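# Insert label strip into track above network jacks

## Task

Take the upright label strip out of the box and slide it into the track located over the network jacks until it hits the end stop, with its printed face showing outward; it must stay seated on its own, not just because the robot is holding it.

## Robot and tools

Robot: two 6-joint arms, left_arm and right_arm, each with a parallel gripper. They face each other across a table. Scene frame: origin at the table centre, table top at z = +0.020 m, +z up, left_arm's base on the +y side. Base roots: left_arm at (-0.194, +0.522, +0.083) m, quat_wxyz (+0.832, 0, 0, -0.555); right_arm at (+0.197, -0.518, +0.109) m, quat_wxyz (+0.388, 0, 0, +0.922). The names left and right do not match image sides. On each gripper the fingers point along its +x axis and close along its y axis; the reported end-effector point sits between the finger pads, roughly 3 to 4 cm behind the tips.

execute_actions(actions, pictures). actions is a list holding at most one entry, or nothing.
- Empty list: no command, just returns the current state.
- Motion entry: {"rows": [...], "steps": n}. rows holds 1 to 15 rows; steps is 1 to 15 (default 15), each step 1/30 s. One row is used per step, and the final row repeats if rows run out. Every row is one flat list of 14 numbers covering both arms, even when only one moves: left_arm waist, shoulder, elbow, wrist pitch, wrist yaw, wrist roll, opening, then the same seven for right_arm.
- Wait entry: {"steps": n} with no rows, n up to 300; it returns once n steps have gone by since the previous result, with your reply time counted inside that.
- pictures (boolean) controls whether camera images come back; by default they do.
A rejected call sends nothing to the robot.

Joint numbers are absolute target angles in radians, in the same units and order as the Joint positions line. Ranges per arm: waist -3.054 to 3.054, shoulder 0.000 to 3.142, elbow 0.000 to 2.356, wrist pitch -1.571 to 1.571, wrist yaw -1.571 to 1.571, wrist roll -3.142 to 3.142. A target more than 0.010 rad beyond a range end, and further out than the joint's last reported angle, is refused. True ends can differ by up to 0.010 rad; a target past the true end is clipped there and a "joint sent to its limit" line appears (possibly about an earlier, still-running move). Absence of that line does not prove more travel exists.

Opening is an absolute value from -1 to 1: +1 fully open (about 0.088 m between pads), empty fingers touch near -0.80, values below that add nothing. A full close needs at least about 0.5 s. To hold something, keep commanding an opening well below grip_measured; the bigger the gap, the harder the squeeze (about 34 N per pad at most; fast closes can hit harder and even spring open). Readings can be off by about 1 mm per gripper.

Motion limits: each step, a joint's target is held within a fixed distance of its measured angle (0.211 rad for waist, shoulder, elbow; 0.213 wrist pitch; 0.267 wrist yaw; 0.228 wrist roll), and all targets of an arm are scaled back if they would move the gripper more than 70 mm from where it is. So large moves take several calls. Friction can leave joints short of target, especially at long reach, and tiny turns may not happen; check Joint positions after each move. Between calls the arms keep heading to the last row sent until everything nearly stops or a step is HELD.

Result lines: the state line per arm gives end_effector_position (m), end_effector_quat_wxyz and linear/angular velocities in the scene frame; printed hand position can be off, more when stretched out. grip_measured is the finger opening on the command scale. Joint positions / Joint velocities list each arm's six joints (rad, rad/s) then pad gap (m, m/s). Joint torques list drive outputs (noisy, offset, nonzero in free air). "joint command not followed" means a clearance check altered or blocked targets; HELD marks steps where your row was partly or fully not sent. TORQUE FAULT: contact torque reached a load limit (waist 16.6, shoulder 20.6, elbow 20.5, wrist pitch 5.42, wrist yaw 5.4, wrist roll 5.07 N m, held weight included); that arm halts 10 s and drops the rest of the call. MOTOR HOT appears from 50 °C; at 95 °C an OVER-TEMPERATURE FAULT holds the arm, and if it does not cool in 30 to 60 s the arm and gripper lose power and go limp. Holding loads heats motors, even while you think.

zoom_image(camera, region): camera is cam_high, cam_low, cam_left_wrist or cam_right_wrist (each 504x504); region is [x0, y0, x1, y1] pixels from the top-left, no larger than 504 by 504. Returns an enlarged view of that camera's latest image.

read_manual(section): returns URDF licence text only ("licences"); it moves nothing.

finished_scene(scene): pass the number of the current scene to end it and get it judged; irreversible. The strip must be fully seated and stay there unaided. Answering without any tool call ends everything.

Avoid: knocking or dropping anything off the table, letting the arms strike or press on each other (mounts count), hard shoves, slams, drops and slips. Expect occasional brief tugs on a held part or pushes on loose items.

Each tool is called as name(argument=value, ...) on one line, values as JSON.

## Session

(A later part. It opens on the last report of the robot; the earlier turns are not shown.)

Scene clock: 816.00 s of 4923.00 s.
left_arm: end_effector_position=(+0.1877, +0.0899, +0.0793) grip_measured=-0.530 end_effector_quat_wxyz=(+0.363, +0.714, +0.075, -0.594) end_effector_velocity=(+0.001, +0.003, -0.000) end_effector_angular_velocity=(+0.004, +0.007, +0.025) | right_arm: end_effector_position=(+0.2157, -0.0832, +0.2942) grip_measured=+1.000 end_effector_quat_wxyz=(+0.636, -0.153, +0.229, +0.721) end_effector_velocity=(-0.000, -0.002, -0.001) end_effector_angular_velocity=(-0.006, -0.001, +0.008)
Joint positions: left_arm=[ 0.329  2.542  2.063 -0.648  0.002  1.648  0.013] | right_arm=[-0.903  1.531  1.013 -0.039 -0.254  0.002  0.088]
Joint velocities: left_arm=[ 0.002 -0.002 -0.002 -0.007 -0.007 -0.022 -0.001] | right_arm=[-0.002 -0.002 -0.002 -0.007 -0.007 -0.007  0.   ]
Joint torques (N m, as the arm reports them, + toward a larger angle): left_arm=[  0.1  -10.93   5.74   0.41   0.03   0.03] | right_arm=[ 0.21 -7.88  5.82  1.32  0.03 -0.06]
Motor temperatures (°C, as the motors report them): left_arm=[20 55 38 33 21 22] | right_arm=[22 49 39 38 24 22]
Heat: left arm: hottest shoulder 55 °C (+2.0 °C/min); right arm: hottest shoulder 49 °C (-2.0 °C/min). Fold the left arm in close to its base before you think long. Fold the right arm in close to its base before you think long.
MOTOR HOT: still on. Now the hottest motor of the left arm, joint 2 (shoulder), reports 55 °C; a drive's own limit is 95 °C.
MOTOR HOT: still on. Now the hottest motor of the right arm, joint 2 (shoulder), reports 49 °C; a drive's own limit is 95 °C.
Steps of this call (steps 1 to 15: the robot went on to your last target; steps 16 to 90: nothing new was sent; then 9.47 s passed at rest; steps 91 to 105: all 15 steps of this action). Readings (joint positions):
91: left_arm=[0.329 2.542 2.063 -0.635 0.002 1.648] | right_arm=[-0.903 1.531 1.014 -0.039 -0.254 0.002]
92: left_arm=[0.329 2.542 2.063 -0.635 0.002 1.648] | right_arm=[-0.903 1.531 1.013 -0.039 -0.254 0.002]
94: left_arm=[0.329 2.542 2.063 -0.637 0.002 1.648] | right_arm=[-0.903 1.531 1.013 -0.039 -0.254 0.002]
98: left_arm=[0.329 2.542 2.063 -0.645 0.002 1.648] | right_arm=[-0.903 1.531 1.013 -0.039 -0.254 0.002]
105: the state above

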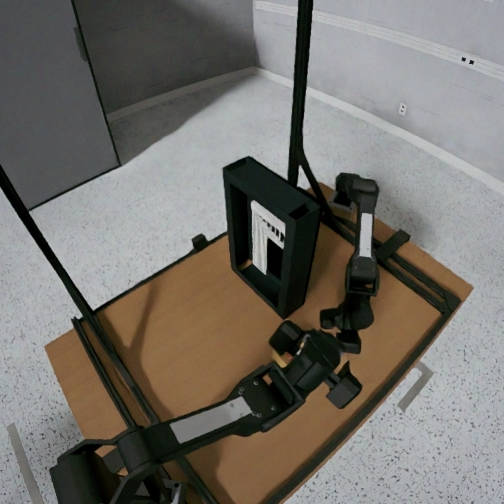

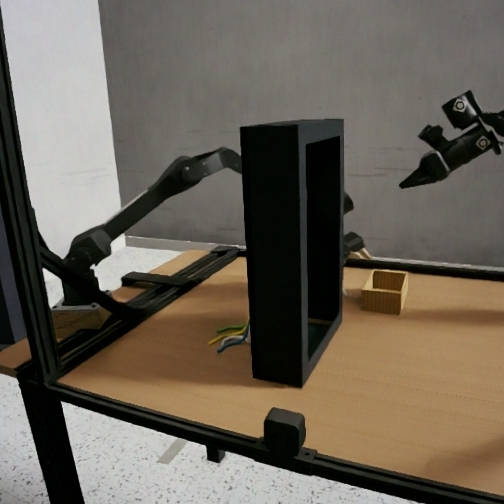

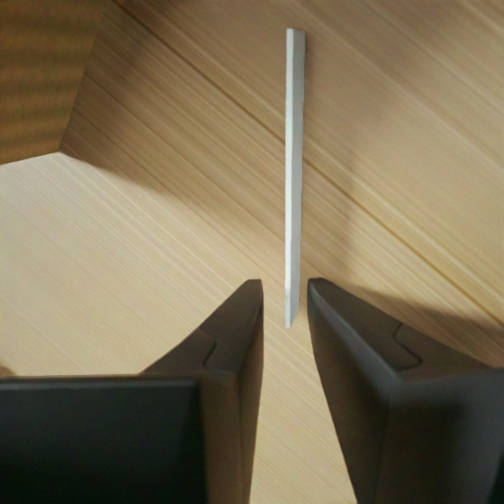

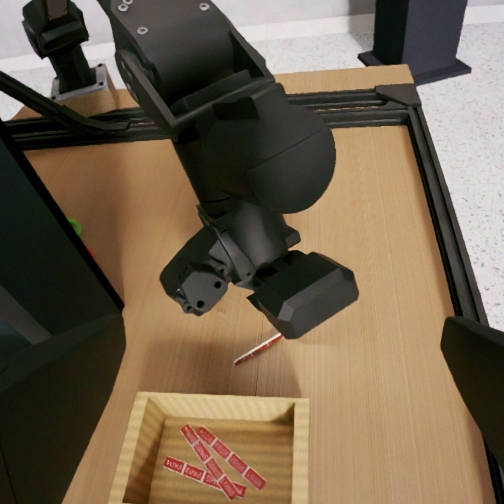

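execute_actions(actions=[{"rows": [[0.330,2.545,2.066,-0.657,0,1.65,-0.55,-0.90,1.525,1.01,-0.04,-0.25,0,1],[0.330,2.545,2.066,-0.658,0,1.65,-0.57,-0.90,1.525,1.01,-0.04,-0.25,0,1],[0.330,2.545,2.066,-0.659,0,1.65,-0.59,-0.90,1.525,1.01,-0.04,-0.25,0,1],[0.330,2.545,2.066,-0.660,0,1.65,-0.61,-0.90,1.525,1.01,-0.04,-0.25,0,1],[0.330,2.545,2.066,-0.661,0,1.65,-0.63,-0.90,1.525,1.01,-0.04,-0.25,0,1],[0.330,2.545,2.066,-0.662,0,1.65,-0.65,-0.90,1.525,1.01,-0.04,-0.25,0,1],[0.330,2.545,2.066,-0.663,0,1.65,-0.67,-0.90,1.525,1.01,-0.04,-0.25,0,1],[0.330,2.545,2.066,-0.664,0,1.65,-0.69,-0.90,1.525,1.01,-0.04,-0.25,0,1],[0.330,2.545,2.066,-0.664,0,1.65,-0.71,-0.90,1.525,1.01,-0.04,-0.25,0,1],[0.330,2.545,2.066,-0.664,0,1.65,-0.73,-0.90,1.525,1.01,-0.04,-0.25,0,1],[0.330,2.545,2.066,-0.664,0,1.65,-0.75,-0.90,1.525,1.01,-0.04,-0.25,0,1],[0.330,2.545,2.066,-0.664,0,1.65,-0.78,-0.90,1.525,1.01,-0.04,-0.25,0,1],[0.330,2.545,2.066,-0.664,0,1.65,-0.82,-0.90,1.525,1.01,-0.04,-0.25,0,1],[0.330,2.545,2.066,-0.664,0,1.65,-0.88,-0.90,1.525,1.01,-0.04,-0.25,0,1],[0.330,2.545,2.066,-0.664,0,1.65,-0.95,-0.90,1.525,1.01,-0.04,-0.25,0,1]], "steps": 15}], pictures=false)

execute_actions(actions=[{"steps": 8}])

Scene clock: 830.30 s of 4923.00 s.
left_arm: end_effector_position=(+0.1860, +0.0926, +0.0781) grip_measured=-0.777 end_effector_quat_wxyz=(+0.358, +0.713, +0.081, -0.597) end_effector_velocity=(+0.004, -0.005, +0.004) end_effector_angular_velocity=(-0.029, -0.022, +0.021) | right_arm: end_effector_position=(+0.2157, -0.0832, +0.2944) grip_measured=+1.000 end_effector_quat_wxyz=(+0.637, -0.153, +0.228, +0.721) end_effector_velocity=(-0.000, -0.002, -0.001) end_effector_angular_velocity=(-0.006, -0.001, +0.008)
Joint positions: left_arm=[ 0.33   2.541  2.063 -0.664  0.001  1.648  0.001] | right_arm=[-0.903  1.531  1.013 -0.039 -0.254  0.002  0.088]
Joint velocities: left_arm=[-0.002 -0.002 -0.002  0.037 -0.007 -0.022 -0.   ] | right_arm=[-0.002 -0.002 -0.002 -0.007 -0.007 -0.007  0.   ]
Joint torques (N m, as the arm reports them, + toward a larger angle): left_arm=[  0.18 -10.46   5.45   0.9   -0.01   0.07] | right_arm=[ 0.21 -7.88  5.86  1.33  0.02 -0.06]
Motor temperatures (°C, as the motors report them): left_arm=[20 59 38 32 21 22] | right_arm=[22 48 39 39 24 22]
Heat: left arm: hottest shoulder 59 °C (+4.0 °C/min); right arm: hottest shoulder 48 °C (-2.0 °C/min). Fold the left arm in close to its base before you think long. Fold the right arm in close to its base before you think long.
MOTOR HOT: still on. Now the hottest motor of the left arm, joint 2 (shoulder), reports 59 °C; a drive's own limit is 95 °C.
MOTOR HOT: still on. Now the hottest motor of the right arm, joint 2 (shoulder), reports 48 °C; a drive's own limit is 95 °C.
Steps of this call (steps 1 to 15: the robot went on to your last target; steps 16 to 90: nothing new was sent; then 10.80 s passed at rest; steps 91 to 105: all 15 steps of this action). Readings (joint positions):
91: left_arm=[0.329 2.541 2.063 -0.649 0.002 1.648] | right_arm=[-0.903 1.531 1.013 -0.039 -0.254 0.002]
92: left_arm=[0.329 2.541 2.063 -0.650 0.002 1.648] | right_arm=[-0.903 1.531 1.013 -0.039 -0.254 0.002]
94: left_arm=[0.330 2.541 2.063 -0.653 0.002 1.648] | right_arm=[-0.903 1.531 1.013 -0.039 -0.254 0.002]
98: left_arm=[0.330 2.541 2.063 -0.659 0.001 1.648] | right_arm=[-0.903 1.531 1.013 -0.039 -0.254 0.002]
105: the state above

Scene clock: 830.57 s of 4923.00 s.
left_arm: end_effector_position=(+0.1862, +0.0924, +0.0782) grip_measured=-0.777 end_effector_quat_wxyz=(+0.358, +0.714, +0.081, -0.597) end_effector_velocity=(+0.002, +0.004, -0.000) end_effector_angular_velocity=(+0.017, -0.008, +0.018) | right_arm: end_effector_position=(+0.2157, -0.0832, +0.2944) grip_measured=+1.000 end_effector_quat_wxyz=(+0.637, -0.153, +0.228, +0.721) end_effector_velocity=(+0.002, -0.000, +0.001) end_effector_angular_velocity=(+0.009, -0.003, +0.003)
Joint positions: left_arm=[ 0.33   2.541  2.063 -0.663  0.001  1.648  0.001] | right_arm=[-0.903  1.531  1.013 -0.039 -0.254  0.002  0.088]
Joint velocities: left_arm=[ 0.002 -0.002 -0.002 -0.007 -0.022 -0.007  0.   ] | right_arm=[-0.007 -0.002 -0.002  0.007 -0.007 -0.007  0.   ]
Joint torques (N m, as the arm reports them, + toward a larger angle): left_arm=[  0.05 -10.32   5.56   0.91   0.03   0.08] | right_arm=[ 0.2  -7.89  5.84  1.33  0.02 -0.06]
Motor temperatures (°C, as the motors report them): left_arm=[20 59 38 32 21 22] | right_arm=[22 48 39 39 24 22]
Heat: left arm: hottest shoulder 59 °C (+4.0 °C/min); right arm: hottest shoulder 48 °C (-2.0 °C/min). Fold the left arm in close to its base before you think long. Fold the right arm in close to its base before you think long.
MOTOR HOT: still on. Now the hottest motor of the left arm, joint 2 (shoulder), reports 59 °C; a drive's own limit is 95 °C.
MOTOR HOT: still on. Now the hottest motor of the right arm, joint 2 (shoulder), reports 48 °C; a drive's own limit is 95 °C.
Steps of this call (steps 1 to 8: the robot went on to your last target). Readings (joint positions):
1: left_arm=[0.330 2.541 2.063 -0.664 0.001 1.648] | right_arm=[-0.903 1.531 1.013 -0.039 -0.254 0.002]
2: left_arm=[0.330 2.541 2.063 -0.663 0.001 1.648] | right_arm=[-0.903 1.531 1.013 -0.039 -0.254 0.002]
4: left_arm=[0.330 2.541 2.063 -0.663 0.001 1.648] | right_arm=[-0.903 1.531 1.013 -0.039 -0.254 0.002]
8: the state above

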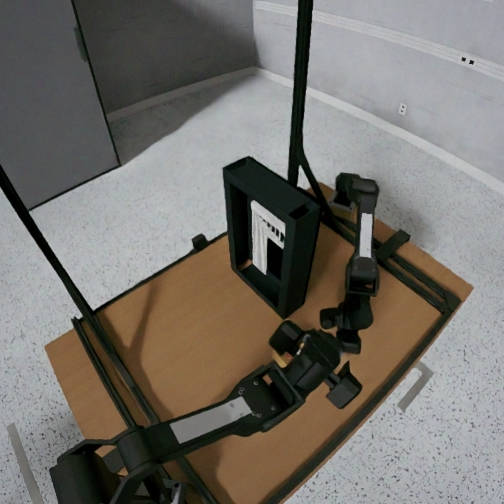

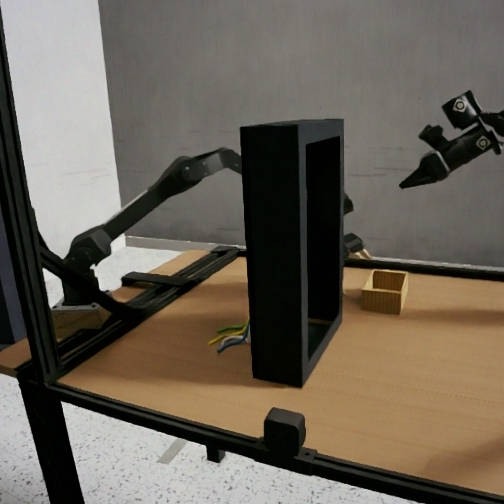

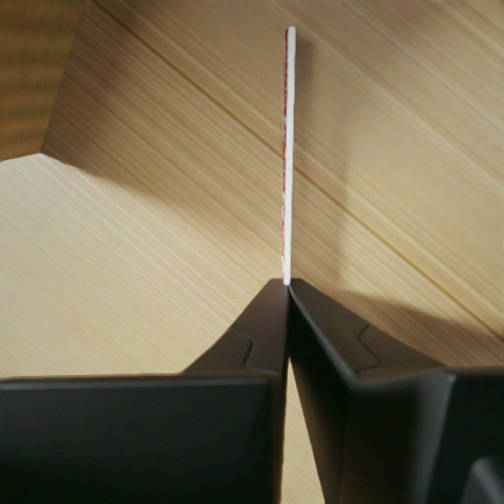

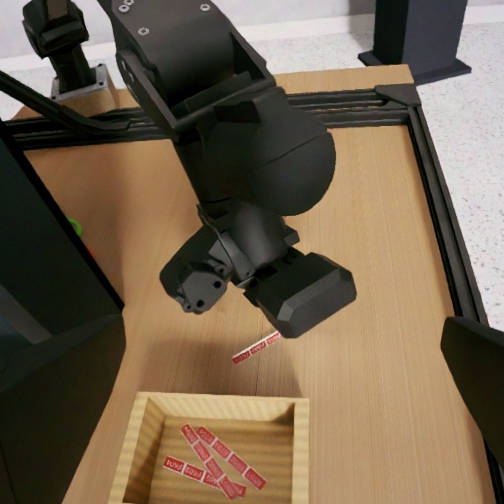

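execute_actions(actions=[])

Scene clock: 856.60 s of 4923.00 s.
left_arm: end_effector_position=(+0.1864, +0.0922, +0.0786) grip_measured=-0.777 end_effector_quat_wxyz=(+0.359, +0.714, +0.080, -0.596) end_effector_velocity=(+0.001, +0.001, -0.000) end_effector_angular_velocity=(+0.009, -0.014, +0.013) | right_arm: end_effector_position=(+0.2153, -0.0836, +0.2941) grip_measured=+1.000 end_effector_quat_wxyz=(+0.636, -0.154, +0.229, +0.721) end_effector_velocity=(-0.002, -0.002, -0.001) end_effector_angular_velocity=(-0.005, +0.006, +0.020)
Joint positions: left_arm=[ 0.33   2.541  2.065 -0.663  0.001  1.649  0.001] | right_arm=[-0.903  1.53   1.012 -0.039 -0.254  0.001  0.088]
Joint velocities: left_arm=[-0.002 -0.002 -0.007  0.007 -0.022 -0.007 -0.   ] | right_arm=[-0.002 -0.002 -0.002 -0.007 -0.022 -0.007  0.   ]
Joint torques (N m, as the arm reports them, + toward a larger angle): left_arm=[  0.06 -10.46   5.44   0.87   0.02   0.04] | right_arm=[ 0.15 -7.75  6.    1.35  0.01 -0.05]
Motor temperatures (°C, as the motors report them): left_arm=[20 62 37 32 21 22] | right_arm=[22 48 39 39 24 22]
Heat: left arm: hottest shoulder 62 °C (+7.0 °C/min); right arm: hottest shoulder 48 °C (-1.0 °C/min). Fold the left arm in close to its base before you think long. Fold the right arm in close to its base before you think long.
MOTOR HOT: still on. Now the hottest motor of the left arm, joint 2 (shoulder), reports 62 °C; a drive's own limit is 95 °C.
MOTOR HOT: still on. Now the hottest motor of the right arm, joint 2 (shoulder), reports 48 °C; a drive's own limit is 95 °C.
Steps of this call (steps 1 to 15: the robot went on to your last target; steps 16 to 781: nothing new was sent). Readings (joint positions):
1: left_arm=[0.330 2.541 2.063 -0.663 0.001 1.648] | right_arm=[-0.903 1.531 1.013 -0.039 -0.254 0.002]
2: left_arm=[0.330 2.541 2.063 -0.663 0.001 1.648] | right_arm=[-0.903 1.531 1.013 -0.039 -0.254 0.002]
4: left_arm=[0.330 2.541 2.063 -0.663 0.001 1.648] | right_arm=[-0.903 1.531 1.013 -0.039 -0.254 0.002]
8: left_arm=[0.330 2.541 2.063 -0.663 0.001 1.648] | right_arm=[-0.903 1.531 1.013 -0.039 -0.254 0.002]
781: the state above
All arms were judged still, so your last target was given up. Only a new action makes them travel on or press farther. Fingers that are still opening or closing keep moving.

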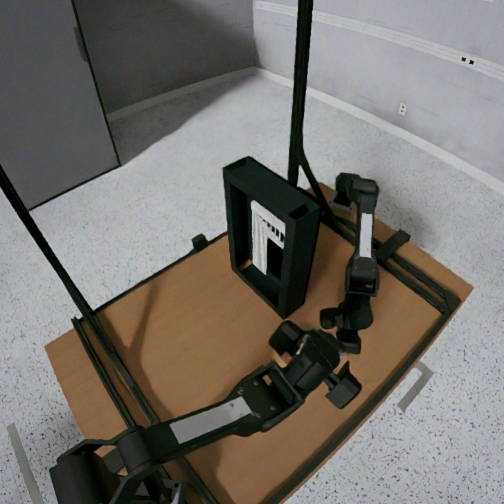

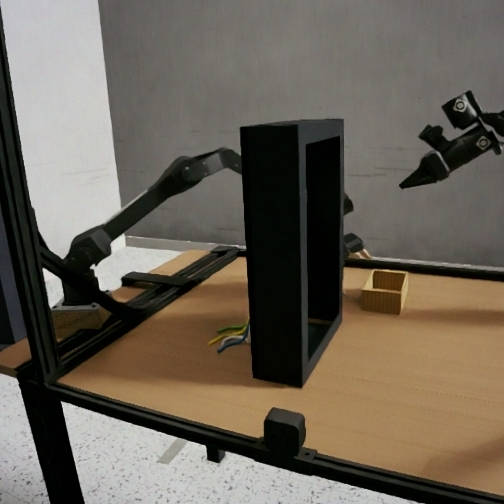

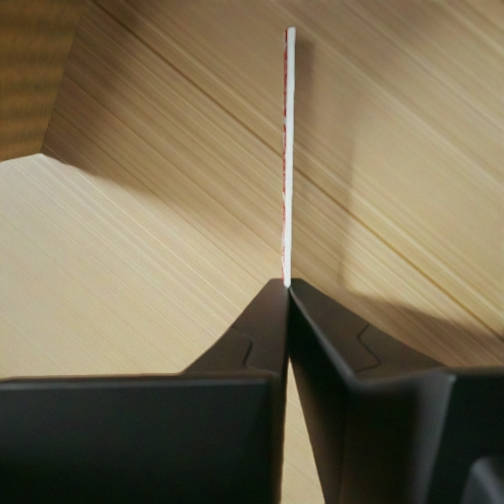

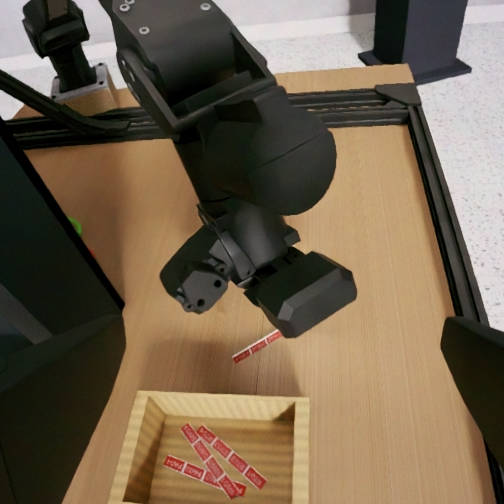

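execute_actions(actions=[{"rows": [[0.330,2.53,2.066,-0.664,0,1.65,-0.95,-0.90,1.525,1.01,-0.04,-0.25,0,1],[0.330,2.52,2.066,-0.664,0,1.65,-0.95,-0.90,1.525,1.01,-0.04,-0.25,0,1],[0.330,2.51,2.066,-0.664,0,1.65,-0.95,-0.90,1.525,1.01,-0.04,-0.25,0,1],[0.330,2.50,2.066,-0.664,0,1.65,-0.95,-0.90,1.525,1.01,-0.04,-0.25,0,1],[0.330,2.49,2.066,-0.664,0,1.65,-0.95,-0.90,1.525,1.01,-0.04,-0.25,0,1],[0.330,2.48,2.066,-0.664,0,1.65,-0.95,-0.90,1.525,1.01,-0.04,-0.25,0,1],[0.330,2.47,2.066,-0.664,0,1.65,-0.95,-0.90,1.525,1.01,-0.04,-0.25,0,1],[0.330,2.46,2.066,-0.664,0,1.65,-0.95,-0.90,1.525,1.01,-0.04,-0.25,0,1],[0.330,2.45,2.066,-0.664,0,1.65,-0.95,-0.90,1.525,1.01,-0.04,-0.25,0,1]], "steps": 15}])

Scene clock: 863.23 s of 4923.00 s.
left_arm: end_effector_position=(+0.1909, +0.0870, +0.1237) grip_measured=-0.777 end_effector_quat_wxyz=(+0.382, +0.718, +0.053, -0.579) end_effector_velocity=(+0.003, +0.000, +0.035) end_effector_angular_velocity=(-0.050, -0.029, +0.038) | right_arm: end_effector_position=(+0.2152, -0.0836, +0.2939) grip_measured=+1.000 end_effector_quat_wxyz=(+0.636, -0.154, +0.229, +0.721) end_effector_velocity=(-0.002, -0.002, -0.001) end_effector_angular_velocity=(-0.008, +0.011, +0.005)
Joint positions: left_arm=[ 0.33   2.461  2.065 -0.664  0.001  1.649  0.001] | right_arm=[-0.902  1.53   1.011 -0.039 -0.253  0.001  0.088]
Joint velocities: left_arm=[ 0.002 -0.066 -0.002 -0.007 -0.007 -0.037 -0.   ] | right_arm=[ 0.002 -0.002 -0.002 -0.007 -0.007  0.007  0.   ]
Joint torques (N m, as the arm reports them, + toward a larger angle): left_arm=[  0.03 -11.32   5.6    1.04   0.     0.06] | right_arm=[ 0.12 -7.69  6.02  1.35  0.02 -0.05]
Motor temperatures (°C, as the motors report them): left_arm=[20 62 37 32 21 22] | right_arm=[22 48 39 39 24 22]
Heat: left arm: hottest shoulder 62 °C (+7.1 °C/min); right arm: hottest shoulder 48 °C (-1.0 °C/min). Fold the left arm in close to its base before you think long. Fold the right arm in close to its base before you think long.
MOTOR HOT: still on. Now the hottest motor of the left arm, joint 2 (shoulder), reports 62 °C; a drive's own limit is 95 °C.
MOTOR HOT: still on. Now the hottest motor of the right arm, joint 2 (shoulder), reports 48 °C; a drive's own limit is 95 °C.
Steps of this call (steps 1 to 184: nothing new was sent; steps 185 to 199: all 15 steps of this action). Readings (joint positions):
185: left_arm=[0.330 2.541 2.065 -0.664 0.001 1.649] | right_arm=[-0.902 1.530 1.011 -0.039 -0.253 0.001]
186: left_arm=[0.330 2.541 2.065 -0.664 0.001 1.649] | right_arm=[-0.902 1.530 1.011 -0.039 -0.253 0.001]
188: left_arm=[0.330 2.538 2.065 -0.664 0.001 1.649] | right_arm=[-0.902 1.530 1.011 -0.039 -0.253 0.001]
192: left_arm=[0.330 2.516 2.065 -0.664 0.001 1.649] | right_arm=[-0.902 1.530 1.011 -0.039 -0.253 0.001]
199: the state above

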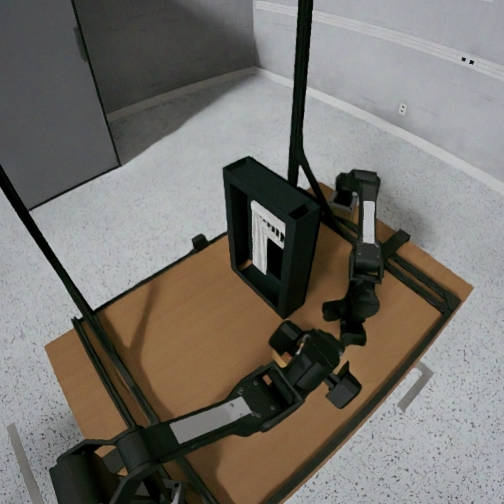

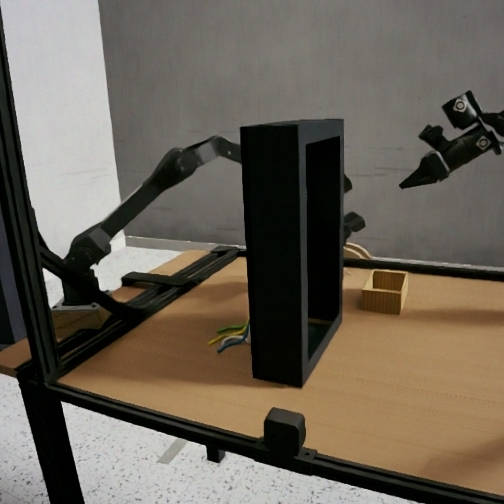

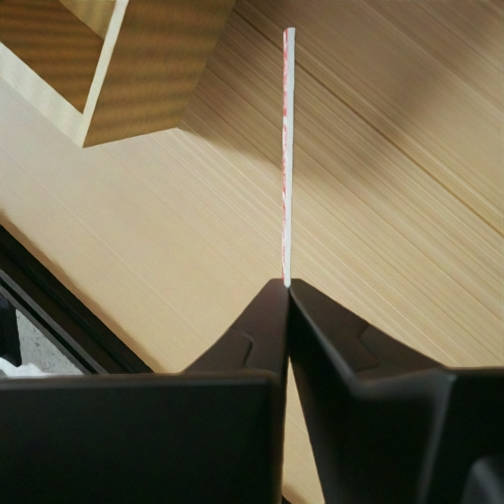

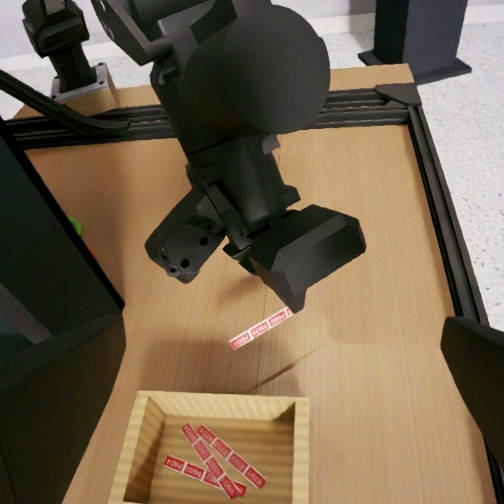

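execute_actions(actions=[{"rows": [[0.328,2.43,2.04,-0.64,0,1.65,-0.95,-0.89,1.55,1.07,-0.10,-0.23,-0.04,1],[0.326,2.41,2.01,-0.62,0,1.62,-0.95,-0.88,1.58,1.13,-0.17,-0.21,-0.08,1],[0.324,2.39,1.98,-0.60,0,1.58,-0.95,-0.87,1.61,1.20,-0.24,-0.19,-0.12,1],[0.322,2.37,1.95,-0.57,0,1.54,-0.95,-0.86,1.64,1.26,-0.31,-0.17,-0.16,1],[0.320,2.35,1.92,-0.54,0,1.50,-0.95,-0.85,1.67,1.33,-0.38,-0.15,-0.20,1],[0.318,2.33,1.89,-0.51,0,1.45,-0.95,-0.84,1.70,1.39,-0.45,-0.13,-0.24,1],[0.316,2.31,1.86,-0.48,0,1.40,-0.95,-0.83,1.73,1.46,-0.52,-0.11,-0.28,1],[0.314,2.29,1.83,-0.45,0,1.35,-0.95,-0.82,1.76,1.52,-0.59,-0.09,-0.32,1],[0.312,2.27,1.80,-0.42,0,1.30,-0.95,-0.81,1.79,1.59,-0.66,-0.07,-0.36,1],[0.310,2.25,1.77,-0.39,0,1.25,-0.95,-0.80,1.82,1.65,-0.73,-0.05,-0.40,1],[0.308,2.23,1.74,-0.36,0,1.20,-0.95,-0.79,1.85,1.72,-0.80,-0.03,-0.44,1],[0.306,2.21,1.71,-0.33,0,1.15,-0.95,-0.785,1.88,1.78,-0.87,-0.02,-0.48,1],[0.304,2.20,1.68,-0.30,0,1.10,-0.95,-0.78,1.91,1.84,-0.93,-0.01,-0.52,1],[0.302,2.19,1.65,-0.27,0,1.05,-0.95,-0.777,1.94,1.90,-0.98,0,-0.56,1],[0.300,2.18,1.63,-0.24,0,1.00,-0.95,-0.777,1.958,1.94,-1.006,0,-0.606,1]], "steps": 15}], pictures=false)

execute_actions(actions=[{"rows": [[0.299,2.177,1.62,-0.21,0,0.95,-0.95,-0.777,1.958,1.94,-1.006,0,-0.606,1],[0.298,2.174,1.61,-0.18,0,0.90,-0.95,-0.777,1.958,1.94,-1.006,0,-0.606,1],[0.297,2.171,1.605,-0.15,0,0.85,-0.95,-0.777,1.958,1.94,-1.006,0,-0.606,1],[0.296,2.168,1.60,-0.12,0,0.80,-0.95,-0.777,1.958,1.94,-1.006,0,-0.606,1],[0.295,2.165,1.595,-0.09,0,0.75,-0.95,-0.777,1.958,1.94,-1.006,0,-0.606,1],[0.294,2.162,1.59,-0.06,0,0.70,-0.95,-0.777,1.958,1.94,-1.006,0,-0.606,1],[0.293,2.159,1.585,-0.03,0,0.65,-0.95,-0.777,1.958,1.94,-1.006,0,-0.606,1],[0.292,2.156,1.58,0.0,0,0.60,-0.95,-0.777,1.958,1.94,-1.006,0,-0.606,1],[0.291,2.153,1.575,0.03,0,0.55,-0.95,-0.777,1.958,1.94,-1.006,0,-0.606,1],[0.290,2.150,1.57,0.06,0,0.50,-0.95,-0.777,1.958,1.94,-1.006,0,-0.606,1],[0.289,2.147,1.565,0.09,0,0.45,-0.95,-0.777,1.958,1.94,-1.006,0,-0.606,1],[0.288,2.144,1.56,0.11,0,0.41,-0.95,-0.777,1.958,1.94,-1.006,0,-0.606,1],[0.287,2.142,1.556,0.13,0,0.38,-0.95,-0.777,1.958,1.94,-1.006,0,-0.606,1],[0.286,2.14,1.553,0.145,0,0.35,-0.95,-0.777,1.958,1.94,-1.006,0,-0.606,1],[0.285,2.14,1.55,0.156,0,0.33,-0.95,-0.777,1.958,1.94,-1.006,0,-0.606,1]], "steps": 15}], pictures=false)

execute_actions(actions=[{"steps": 15}])

Scene clock: 923.73 s of 4923.00 s.
left_arm: end_effector_position=(+0.1742, +0.0856, +0.1675) grip_measured=-0.777 end_effector_quat_wxyz=(+0.612, +0.586, +0.103, -0.521) end_effector_velocity=(-0.047, -0.001, +0.089) end_effector_angular_velocity=(-1.076, +0.402, +1.034) | right_arm: end_effector_position=(+0.1993, -0.0435, +0.3126) grip_measured=+1.000 end_effector_quat_wxyz=(+0.523, -0.466, +0.169, +0.693) end_effector_velocity=(-0.034, +0.013, +0.024) end_effector_angular_velocity=(-0.962, -0.913, +1.068)
Joint positions: left_arm=[ 0.307  2.225  1.711 -0.314  0.001  1.124  0.001] | right_arm=[-0.787  1.878  1.75  -0.84  -0.026 -0.501  0.088]
Joint velocities: left_arm=[-0.066 -0.476 -0.769  0.857 -0.007 -1.487 -0.   ] | right_arm=[ 0.149  0.847  1.702 -1.839  0.242 -1.282  0.   ]
Joint torques (N m, as the arm reports them, + toward a larger angle): left_arm=[ -0.03 -10.18   4.29   1.51   0.02  -0.11] | right_arm=[-0.31 -8.46  7.4   0.86  0.13 -0.08]
Motor temperatures (°C, as the motors report them): left_arm=[20 70 37 32 21 22] | right_arm=[22 47 40 39 24 22]
Heat: left arm: hottest shoulder 70 °C (+7.0 °C/min); right arm: hottest shoulder 47 °C (-1.0 °C/min). Fold the left arm in close to its base before you think long.
MOTOR HOT: still on. Now the hottest motor of the left arm, joint 2 (shoulder), reports 70 °C; a drive's own limit is 95 °C.
MOTOR HOT: cleared. Now the hottest motor of the right arm, joint 2 (shoulder), reports 47 °C.
Steps of this call (steps 1 to 15: the robot went on to your last target; steps 16 to 1800: nothing new was sent; steps 1801 to 1815: all 15 steps of this action). Readings (joint positions):
1801: left_arm=[0.330 2.455 2.064 -0.662 0.001 1.650] | right_arm=[-0.901 1.529 1.015 -0.051 -0.250 -0.005]
1802: left_arm=[0.330 2.452 2.057 -0.650 0.001 1.645] | right_arm=[-0.899 1.535 1.034 -0.085 -0.241 -0.023]
1804: left_arm=[0.329 2.432 2.019 -0.620 0.001 1.607] | right_arm=[-0.888 1.569 1.114 -0.179 -0.212 -0.079]
1808: left_arm=[0.323 2.365 1.909 -0.521 0.001 1.460] | right_arm=[-0.850 1.674 1.345 -0.414 -0.141 -0.223]
1815: the state above

Scene clock: 924.23 s of 4923.00 s.
left_arm: end_effector_position=(+0.1839, +0.0590, +0.2186) grip_measured=-0.777 end_effector_quat_wxyz=(+0.838, +0.278, +0.125, -0.452) end_effector_velocity=(+0.010, -0.040, +0.143) end_effector_angular_velocity=(-0.987, +0.272, +0.411) | right_arm: end_effector_position=(+0.1984, -0.0416, +0.3291) grip_measured=+1.000 end_effector_quat_wxyz=(+0.488, -0.511, +0.147, +0.692) end_effector_velocity=(+0.000, -0.001, -0.003) end_effector_angular_velocity=(-0.012, -0.005, +0.020)
Joint positions: left_arm=[0.29  2.163 1.572 0.111 0.001 0.41  0.001] | right_arm=[-0.778  1.942  1.927 -1.004 -0.005 -0.603  0.088]
Joint velocities: left_arm=[-0.032 -0.12  -0.076  0.549 -0.007 -0.945 -0.   ] | right_arm=[-0.002  0.002 -0.002 -0.007 -0.007 -0.022  0.   ]
Joint torques (N m, as the arm reports them, + toward a larger angle): left_arm=[ -0.16 -11.07   4.45   1.73   0.    -0.09] | right_arm=[ 0.01 -8.24  7.18  0.88  0.1  -0.08]
Motor temperatures (°C, as the motors report them): left_arm=[20 70 37 32 21 22] | right_arm=[22 47 40 39 24 22]
Heat: left arm: hottest shoulder 70 °C (+7.1 °C/min); right arm: hottest shoulder 47 °C (-1.0 °C/min). Fold the left arm in close to its base before you think long.
MOTOR HOT: still on. Now the hottest motor of the left arm, joint 2 (shoulder), reports 70 °C; a drive's own limit is 95 °C.
Steps of this call (steps 1 to 15: all 15 steps of this action). Readings (joint positions):
1: left_arm=[0.305 2.211 1.688 -0.285 0.001 1.074] | right_arm=[-0.782 1.903 1.803 -0.893 -0.020 -0.535]
2: left_arm=[0.303 2.202 1.669 -0.255 0.001 1.025] | right_arm=[-0.780 1.922 1.843 -0.928 -0.015 -0.557]
4: left_arm=[0.300 2.193 1.640 -0.196 0.001 0.925] | right_arm=[-0.778 1.938 1.890 -0.968 -0.010 -0.582]
8: left_arm=[0.297 2.188 1.604 -0.078 0.001 0.725] | right_arm=[-0.778 1.940 1.923 -0.995 -0.005 -0.599]
15: the state above

Scene clock: 924.73 s of 4923.00 s.
left_arm: end_effector_position=(+0.1833, +0.0563, +0.2275) grip_measured=-0.777 end_effector_quat_wxyz=(+0.853, +0.238, +0.124, -0.447) end_effector_velocity=(-0.002, -0.003, +0.004) end_effector_angular_velocity=(-0.020, +0.005, +0.009) | right_arm: end_effector_position=(+0.1984, -0.0417, +0.3291) grip_measured=+1.000 end_effector_quat_wxyz=(+0.487, -0.511, +0.147, +0.692) end_effector_velocity=(+0.002, +0.001, +0.001) end_effector_angular_velocity=(+0.007, -0.002, -0.013)
Joint positions: left_arm=[0.287 2.154 1.561 0.154 0.001 0.332 0.001] | right_arm=[-0.778  1.942  1.927 -1.004 -0.005 -0.603  0.088]
Joint velocities: left_arm=[-0.007 -0.002  0.002  0.007 -0.007 -0.022 -0.   ] | right_arm=[-0.002 -0.002 -0.002  0.007  0.007  0.007  0.   ]
Joint torques (N m, as the arm reports them, + toward a larger angle): left_arm=[ -0.26 -10.83   4.9    1.82  -0.06  -0.1 ] | right_arm=[-0.01 -8.21  7.2   0.88  0.11 -0.07]
Motor temperatures (°C, as the motors report them): left_arm=[20 70 37 32 21 22] | right_arm=[22 47 40 39 24 22]
Heat: left arm: hottest shoulder 70 °C (+7.0 °C/min); right arm: hottest shoulder 47 °C (-1.0 °C/min). Fold the left arm in close to its base before you think long.
MOTOR HOT: still on. Now the hottest motor of the left arm, joint 2 (shoulder), reports 70 °C; a drive's own limit is 95 °C.
Steps of this call (steps 1 to 15: the robot went on to your last target). Readings (joint positions):
1: left_arm=[0.289 2.160 1.571 0.126 0.001 0.385] | right_arm=[-0.778 1.942 1.927 -1.004 -0.005 -0.603]
2: left_arm=[0.288 2.157 1.570 0.136 0.001 0.367] | right_arm=[-0.778 1.942 1.927 -1.004 -0.005 -0.603]
4: left_arm=[0.287 2.154 1.569 0.146 0.001 0.348] | right_arm=[-0.778 1.942 1.927 -1.004 -0.005 -0.603]
8: left_arm=[0.287 2.154 1.564 0.151 0.001 0.335] | right_arm=[-0.778 1.942 1.927 -1.004 -0.005 -0.603]
15: the state above

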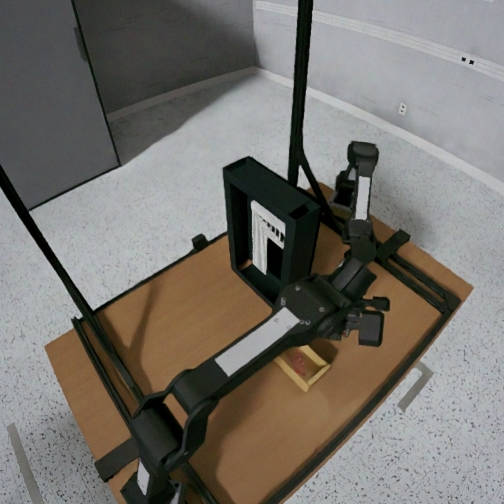

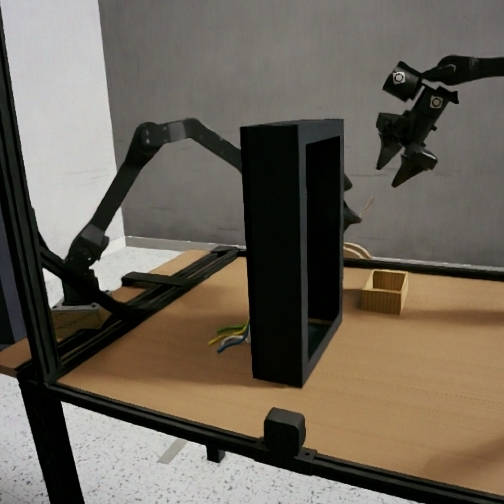

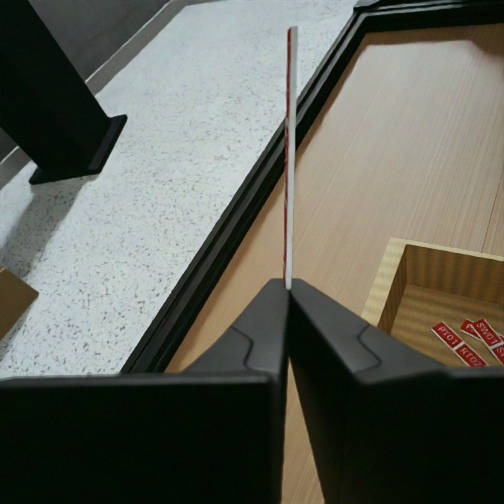

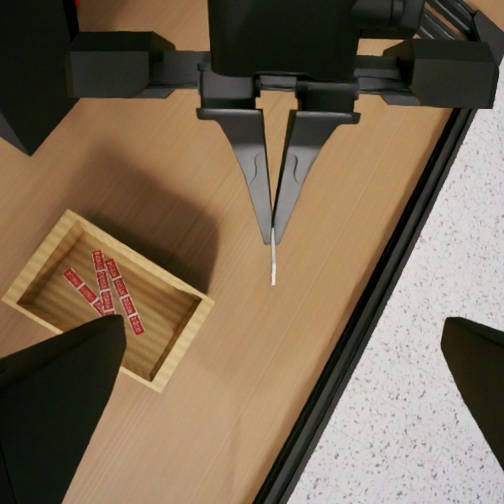

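execute_actions(actions=[{"rows": [[0.287,2.15,1.56,0.155,0,0.33,-0.95,-0.777,1.97,1.93,-0.99,0,-0.606,0.8],[0.287,2.15,1.56,0.155,0,0.33,-0.95,-0.777,1.98,1.927,-0.98,0,-0.606,0.6],[0.287,2.15,1.56,0.155,0,0.33,-0.95,-0.777,1.99,1.924,-0.965,0,-0.606,0.4],[0.287,2.15,1.56,0.155,0,0.33,-0.95,-0.777,2.00,1.921,-0.95,0,-0.606,0.2],[0.287,2.15,1.56,0.155,0,0.33,-0.95,-0.777,2.01,1.918,-0.94,0,-0.606,0],[0.287,2.15,1.56,0.155,0,0.33,-0.95,-0.777,2.02,1.915,-0.93,0,-0.606,-0.2],[0.287,2.15,1.56,0.155,0,0.33,-0.95,-0.777,2.03,1.912,-0.92,0,-0.606,-0.2],[0.287,2.15,1.56,0.155,0,0.33,-0.95,-0.777,2.04,1.908,-0.912,0,-0.606,-0.2]], "steps": 15}])

Scene clock: 933.03 s of 4923.00 s.
left_arm: end_effector_position=(+0.1832, +0.0565, +0.2277) grip_measured=-0.777 end_effector_quat_wxyz=(+0.853, +0.238, +0.124, -0.447) end_effector_velocity=(-0.001, +0.001, -0.001) end_effector_angular_velocity=(+0.012, -0.003, +0.001) | right_arm: end_effector_position=(+0.1986, -0.0190, +0.2914) grip_measured=-0.187 end_effector_quat_wxyz=(+0.483, -0.516, +0.154, +0.691) end_effector_velocity=(-0.005, +0.004, +0.000) end_effector_angular_velocity=(+0.017, +0.023, +0.007)
Joint positions: left_arm=[0.287 2.153 1.56  0.154 0.001 0.332 0.001] | right_arm=[-0.778  2.032  1.912 -0.918 -0.004 -0.604  0.03 ]
Joint velocities: left_arm=[-0.002 -0.002 -0.002 -0.007 -0.007  0.007 -0.   ] | right_arm=[ 0.002  0.002 -0.002  0.022 -0.022  0.007 -0.007]
Joint torques (N m, as the arm reports them, + toward a larger angle): left_arm=[ 0.09 -9.8   5.87  1.76  0.01 -0.01] | right_arm=[  0.02 -10.     5.49   1.21   0.1   -0.07]
Motor temperatures (°C, as the motors report them): left_arm=[20 70 36 33 21 22] | right_arm=[22 47 40 39 24 22]
Heat: left arm: hottest shoulder 70 °C (+6.1 °C/min); right arm: hottest shoulder 47 °C (-1.0 °C/min). Fold the left arm in close to its base before you think long.
MOTOR HOT: still on. Now the hottest motor of the left arm, joint 2 (shoulder), reports 70 °C; a drive's own limit is 95 °C.
Steps of this call (steps 1 to 15: the robot went on to your last target; steps 16 to 234: nothing new was sent; steps 235 to 249: all 15 steps of this action). Readings (joint positions):
235: left_arm=[0.287 2.153 1.560 0.154 0.001 0.332] | right_arm=[-0.778 1.945 1.928 -1.004 -0.004 -0.604]
236: left_arm=[0.287 2.153 1.560 0.154 0.001 0.332] | right_arm=[-0.778 1.947 1.928 -1.001 -0.004 -0.604]
238: left_arm=[0.287 2.153 1.560 0.154 0.001 0.332] | right_arm=[-0.778 1.956 1.928 -0.980 -0.004 -0.604]
242: left_arm=[0.287 2.153 1.560 0.154 0.001 0.332] | right_arm=[-0.778 1.992 1.927 -0.937 -0.004 -0.604]
249: the state above

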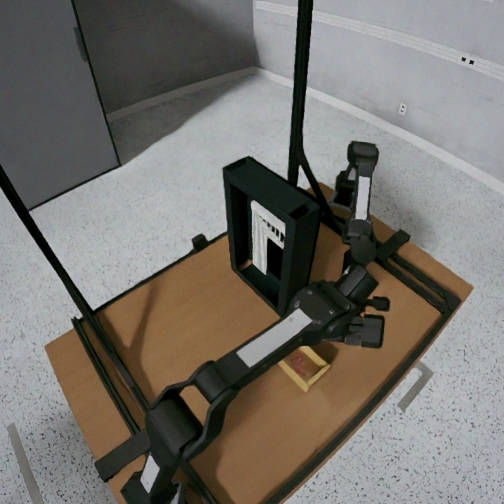

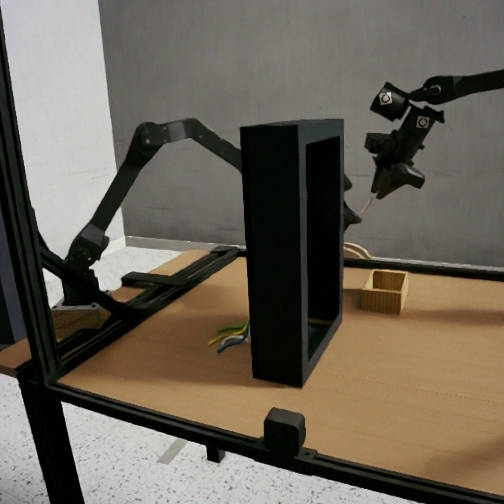

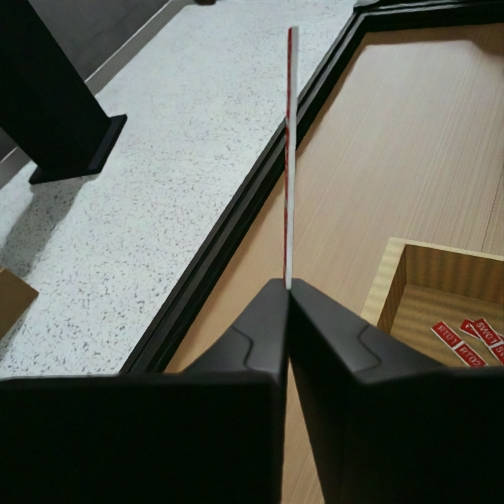

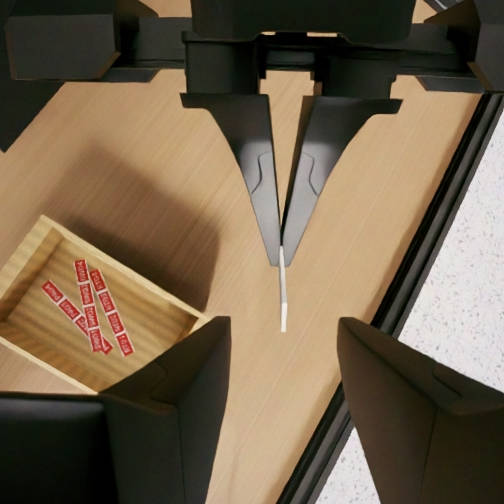

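execute_actions(actions=[{"rows": [[0.287,2.15,1.56,0.155,0,0.33,-0.95,-0.777,2.05,1.906,-0.90,0,-0.606,-0.25],[0.287,2.15,1.56,0.155,0,0.33,-0.95,-0.777,2.057,1.903,-0.89,0,-0.606,-0.3],[0.287,2.15,1.56,0.155,0,0.33,-0.95,-0.777,2.064,1.901,-0.88,0,-0.606,-0.35],[0.287,2.15,1.56,0.155,0,0.33,-0.95,-0.777,2.071,1.899,-0.87,0,-0.606,-0.4],[0.287,2.15,1.56,0.155,0,0.33,-0.95,-0.777,2.078,1.897,-0.86,0,-0.606,-0.4],[0.287,2.15,1.56,0.155,0,0.33,-0.95,-0.777,2.085,1.895,-0.853,0,-0.606,-0.4]], "steps": 15}])

Scene clock: 941.67 s of 4923.00 s.
left_arm: end_effector_position=(+0.1832, +0.0565, +0.2277) grip_measured=-0.777 end_effector_quat_wxyz=(+0.853, +0.238, +0.124, -0.447) end_effector_velocity=(+0.002, +0.001, +0.002) end_effector_angular_velocity=(+0.004, -0.017, +0.014) | right_arm: end_effector_position=(+0.1987, -0.0065, +0.2745) grip_measured=-0.399 end_effector_quat_wxyz=(+0.485, -0.514, +0.150, +0.692) end_effector_velocity=(-0.002, +0.004, +0.003) end_effector_angular_velocity=(+0.022, +0.023, +0.003)
Joint positions: left_arm=[0.287 2.153 1.56  0.154 0.001 0.332 0.001] | right_arm=[-0.778  2.072  1.901 -0.857 -0.004 -0.604  0.019]
Joint velocities: left_arm=[-0.002 -0.002 -0.002  0.007 -0.022  0.007 -0.   ] | right_arm=[-0.002 -0.002 -0.002  0.022 -0.022  0.007 -0.001]
Joint torques (N m, as the arm reports them, + toward a larger angle): left_arm=[ 0.17 -9.71  5.84  1.77 -0.01 -0.05] | right_arm=[ 0.03 -9.69  5.26  1.17  0.09 -0.06]
Motor temperatures (°C, as the motors report them): left_arm=[20 69 36 34 21 22] | right_arm=[22 48 40 38 24 22]
Heat: left arm: hottest shoulder 69 °C (+3.0 °C/min); right arm: hottest shoulder 48 °C (+1.0 °C/min). Fold the left arm in close to its base before you think long.
MOTOR HOT: still on. Now the hottest motor of the left arm, joint 2 (shoulder), reports 69 °C; a drive's own limit is 95 °C.
Steps of this call (steps 1 to 15: the robot went on to your last target; steps 16 to 244: nothing new was sent; steps 245 to 259: all 15 steps of this action). Readings (joint positions):
245: left_arm=[0.287 2.153 1.560 0.154 0.001 0.332] | right_arm=[-0.778 2.033 1.912 -0.913 -0.004 -0.604]
246: left_arm=[0.287 2.153 1.560 0.154 0.001 0.332] | right_arm=[-0.778 2.033 1.912 -0.909 -0.004 -0.604]
248: left_arm=[0.287 2.153 1.560 0.154 0.001 0.332] | right_arm=[-0.778 2.037 1.912 -0.892 -0.004 -0.604]
252: left_arm=[0.287 2.153 1.560 0.154 0.001 0.332] | right_arm=[-0.778 2.056 1.910 -0.864 -0.004 -0.604]
259: the state above

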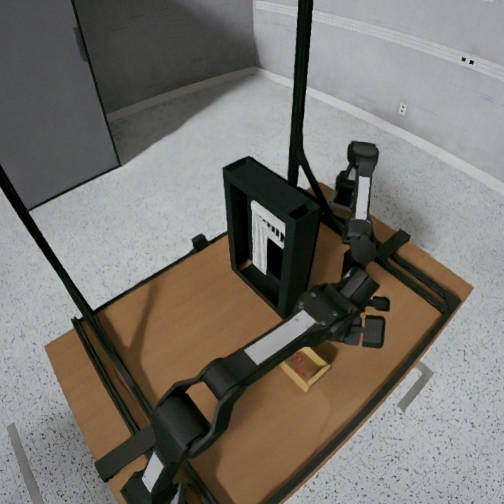

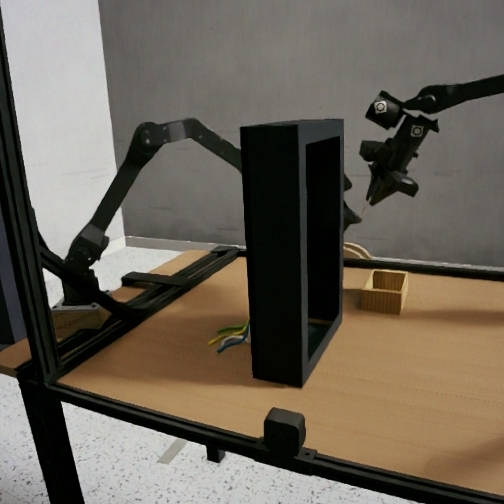

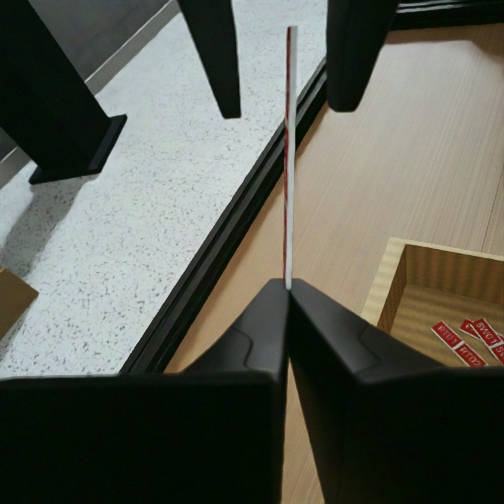

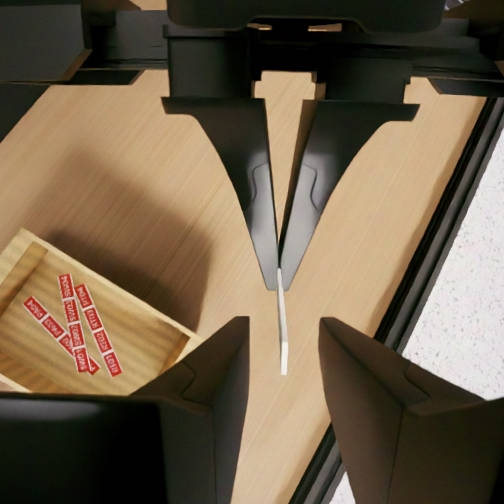

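execute_actions(actions=[{"rows": [[0.287,2.15,1.56,0.155,0,0.33,-0.95,-0.774,2.078,1.898,-0.846,0,-0.606,-0.5],[0.287,2.15,1.56,0.155,0,0.33,-0.95,-0.771,2.078,1.898,-0.839,0,-0.606,-0.55]], "steps": 12}])

zoom_image(camera="cam_right_wrist", region=[220, 260, 360, 420])

Scene clock: 960.37 s of 4923.00 s.
left_arm: end_effector_position=(+0.1832, +0.0565, +0.2279) grip_measured=-0.777 end_effector_quat_wxyz=(+0.853, +0.237, +0.124, -0.447) end_effector_velocity=(-0.001, +0.001, -0.005) end_effector_angular_velocity=(+0.023, +0.006, +0.001) | right_arm: end_effector_position=(+0.1968, -0.0038, +0.2741) grip_measured=-0.548 end_effector_quat_wxyz=(+0.486, -0.512, +0.146, +0.693) end_effector_velocity=(-0.000, -0.002, -0.001) end_effector_angular_velocity=(-0.007, -0.010, +0.005)
Joint positions: left_arm=[0.287 2.152 1.56  0.154 0.001 0.331 0.001] | right_arm=[-0.774  2.075  1.9   -0.842 -0.004 -0.604  0.012]
Joint velocities: left_arm=[-0.002  0.002  0.002 -0.022 -0.007  0.007 -0.   ] | right_arm=[ 0.002 -0.002 -0.002 -0.007  0.007 -0.007 -0.001]
Joint torques (N m, as the arm reports them, + toward a larger angle): left_arm=[ 0.   -9.7   5.84  1.76 -0.01 -0.01] | right_arm=[  0.21 -10.89   5.77   1.15   0.09  -0.05]
Motor temperatures (°C, as the motors report them): left_arm=[20 68 37 36 21 22] | right_arm=[22 50 39 38 24 22]
Heat: left arm: hottest shoulder 68 °C (+0.0 °C/min); right arm: hottest shoulder 50 °C (+3.0 °C/min). Fold the left arm in close to its base before you think long. Fold the right arm in close to its base before you think long.
MOTOR HOT: a motor of the right arm reached 50 °C. Now the hottest motor of the right arm, joint 2 (shoulder), reports 50 °C. The temperature limit of the motors' drives, at which the controller stops that arm, is 95 °C. To cool a motor, set the load down, stop pushing, or move to a pose that needs little force.
MOTOR HOT: still on. Now the hottest motor of the left arm, joint 2 (shoulder), reports 68 °C; a drive's own limit is 95 °C.
Steps of this call (steps 1 to 15: the robot went on to your last target; steps 16 to 549: nothing new was sent; steps 550 to 561: all 12 steps of this action). Readings (joint positions):
550: left_arm=[0.287 2.152 1.560 0.154 0.001 0.332] | right_arm=[-0.778 2.075 1.900 -0.855 -0.004 -0.604]
551: left_arm=[0.287 2.152 1.560 0.154 0.001 0.332] | right_arm=[-0.777 2.075 1.900 -0.853 -0.004 -0.604]
553: left_arm=[0.287 2.152 1.560 0.154 0.001 0.332] | right_arm=[-0.777 2.075 1.900 -0.846 -0.004 -0.604]
557: left_arm=[0.287 2.152 1.560 0.154 0.001 0.331] | right_arm=[-0.775 2.075 1.900 -0.843 -0.004 -0.604]
561: the state above

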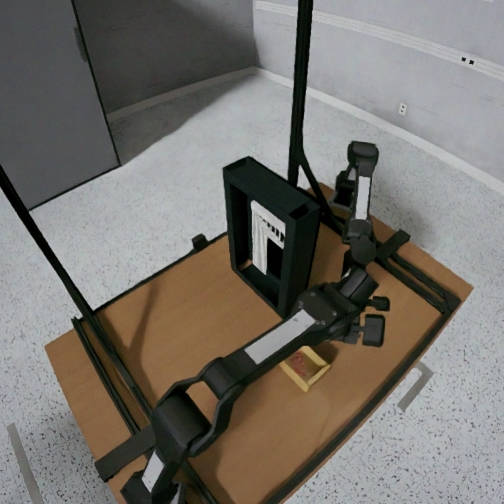

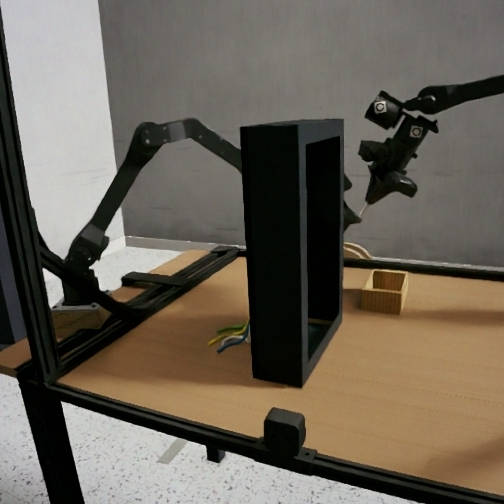

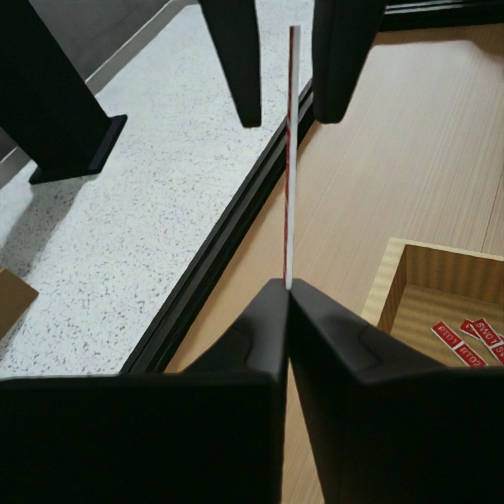

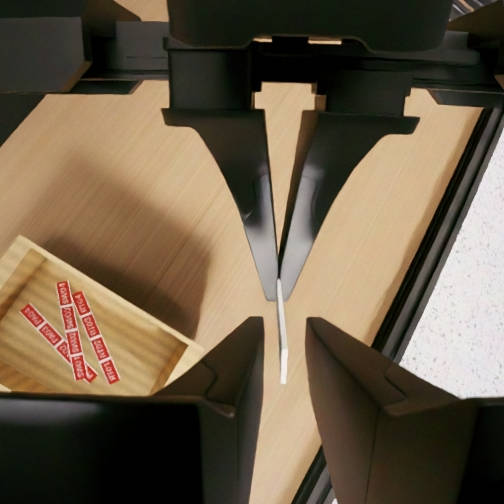

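Region (220, 260, 360, 420) of cam_right_wrist's 504x504 image, scaled by 3.150, with more detail than that image has; it fills the left 441 columns of this view, and the rest is white.

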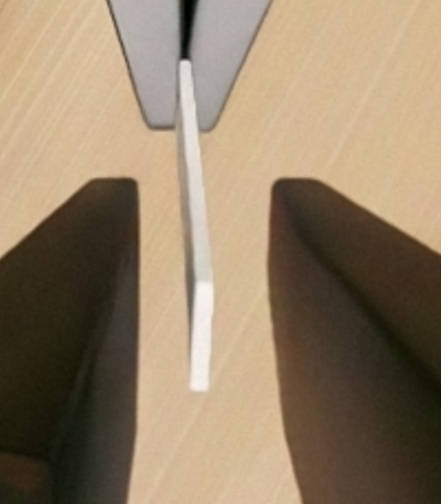

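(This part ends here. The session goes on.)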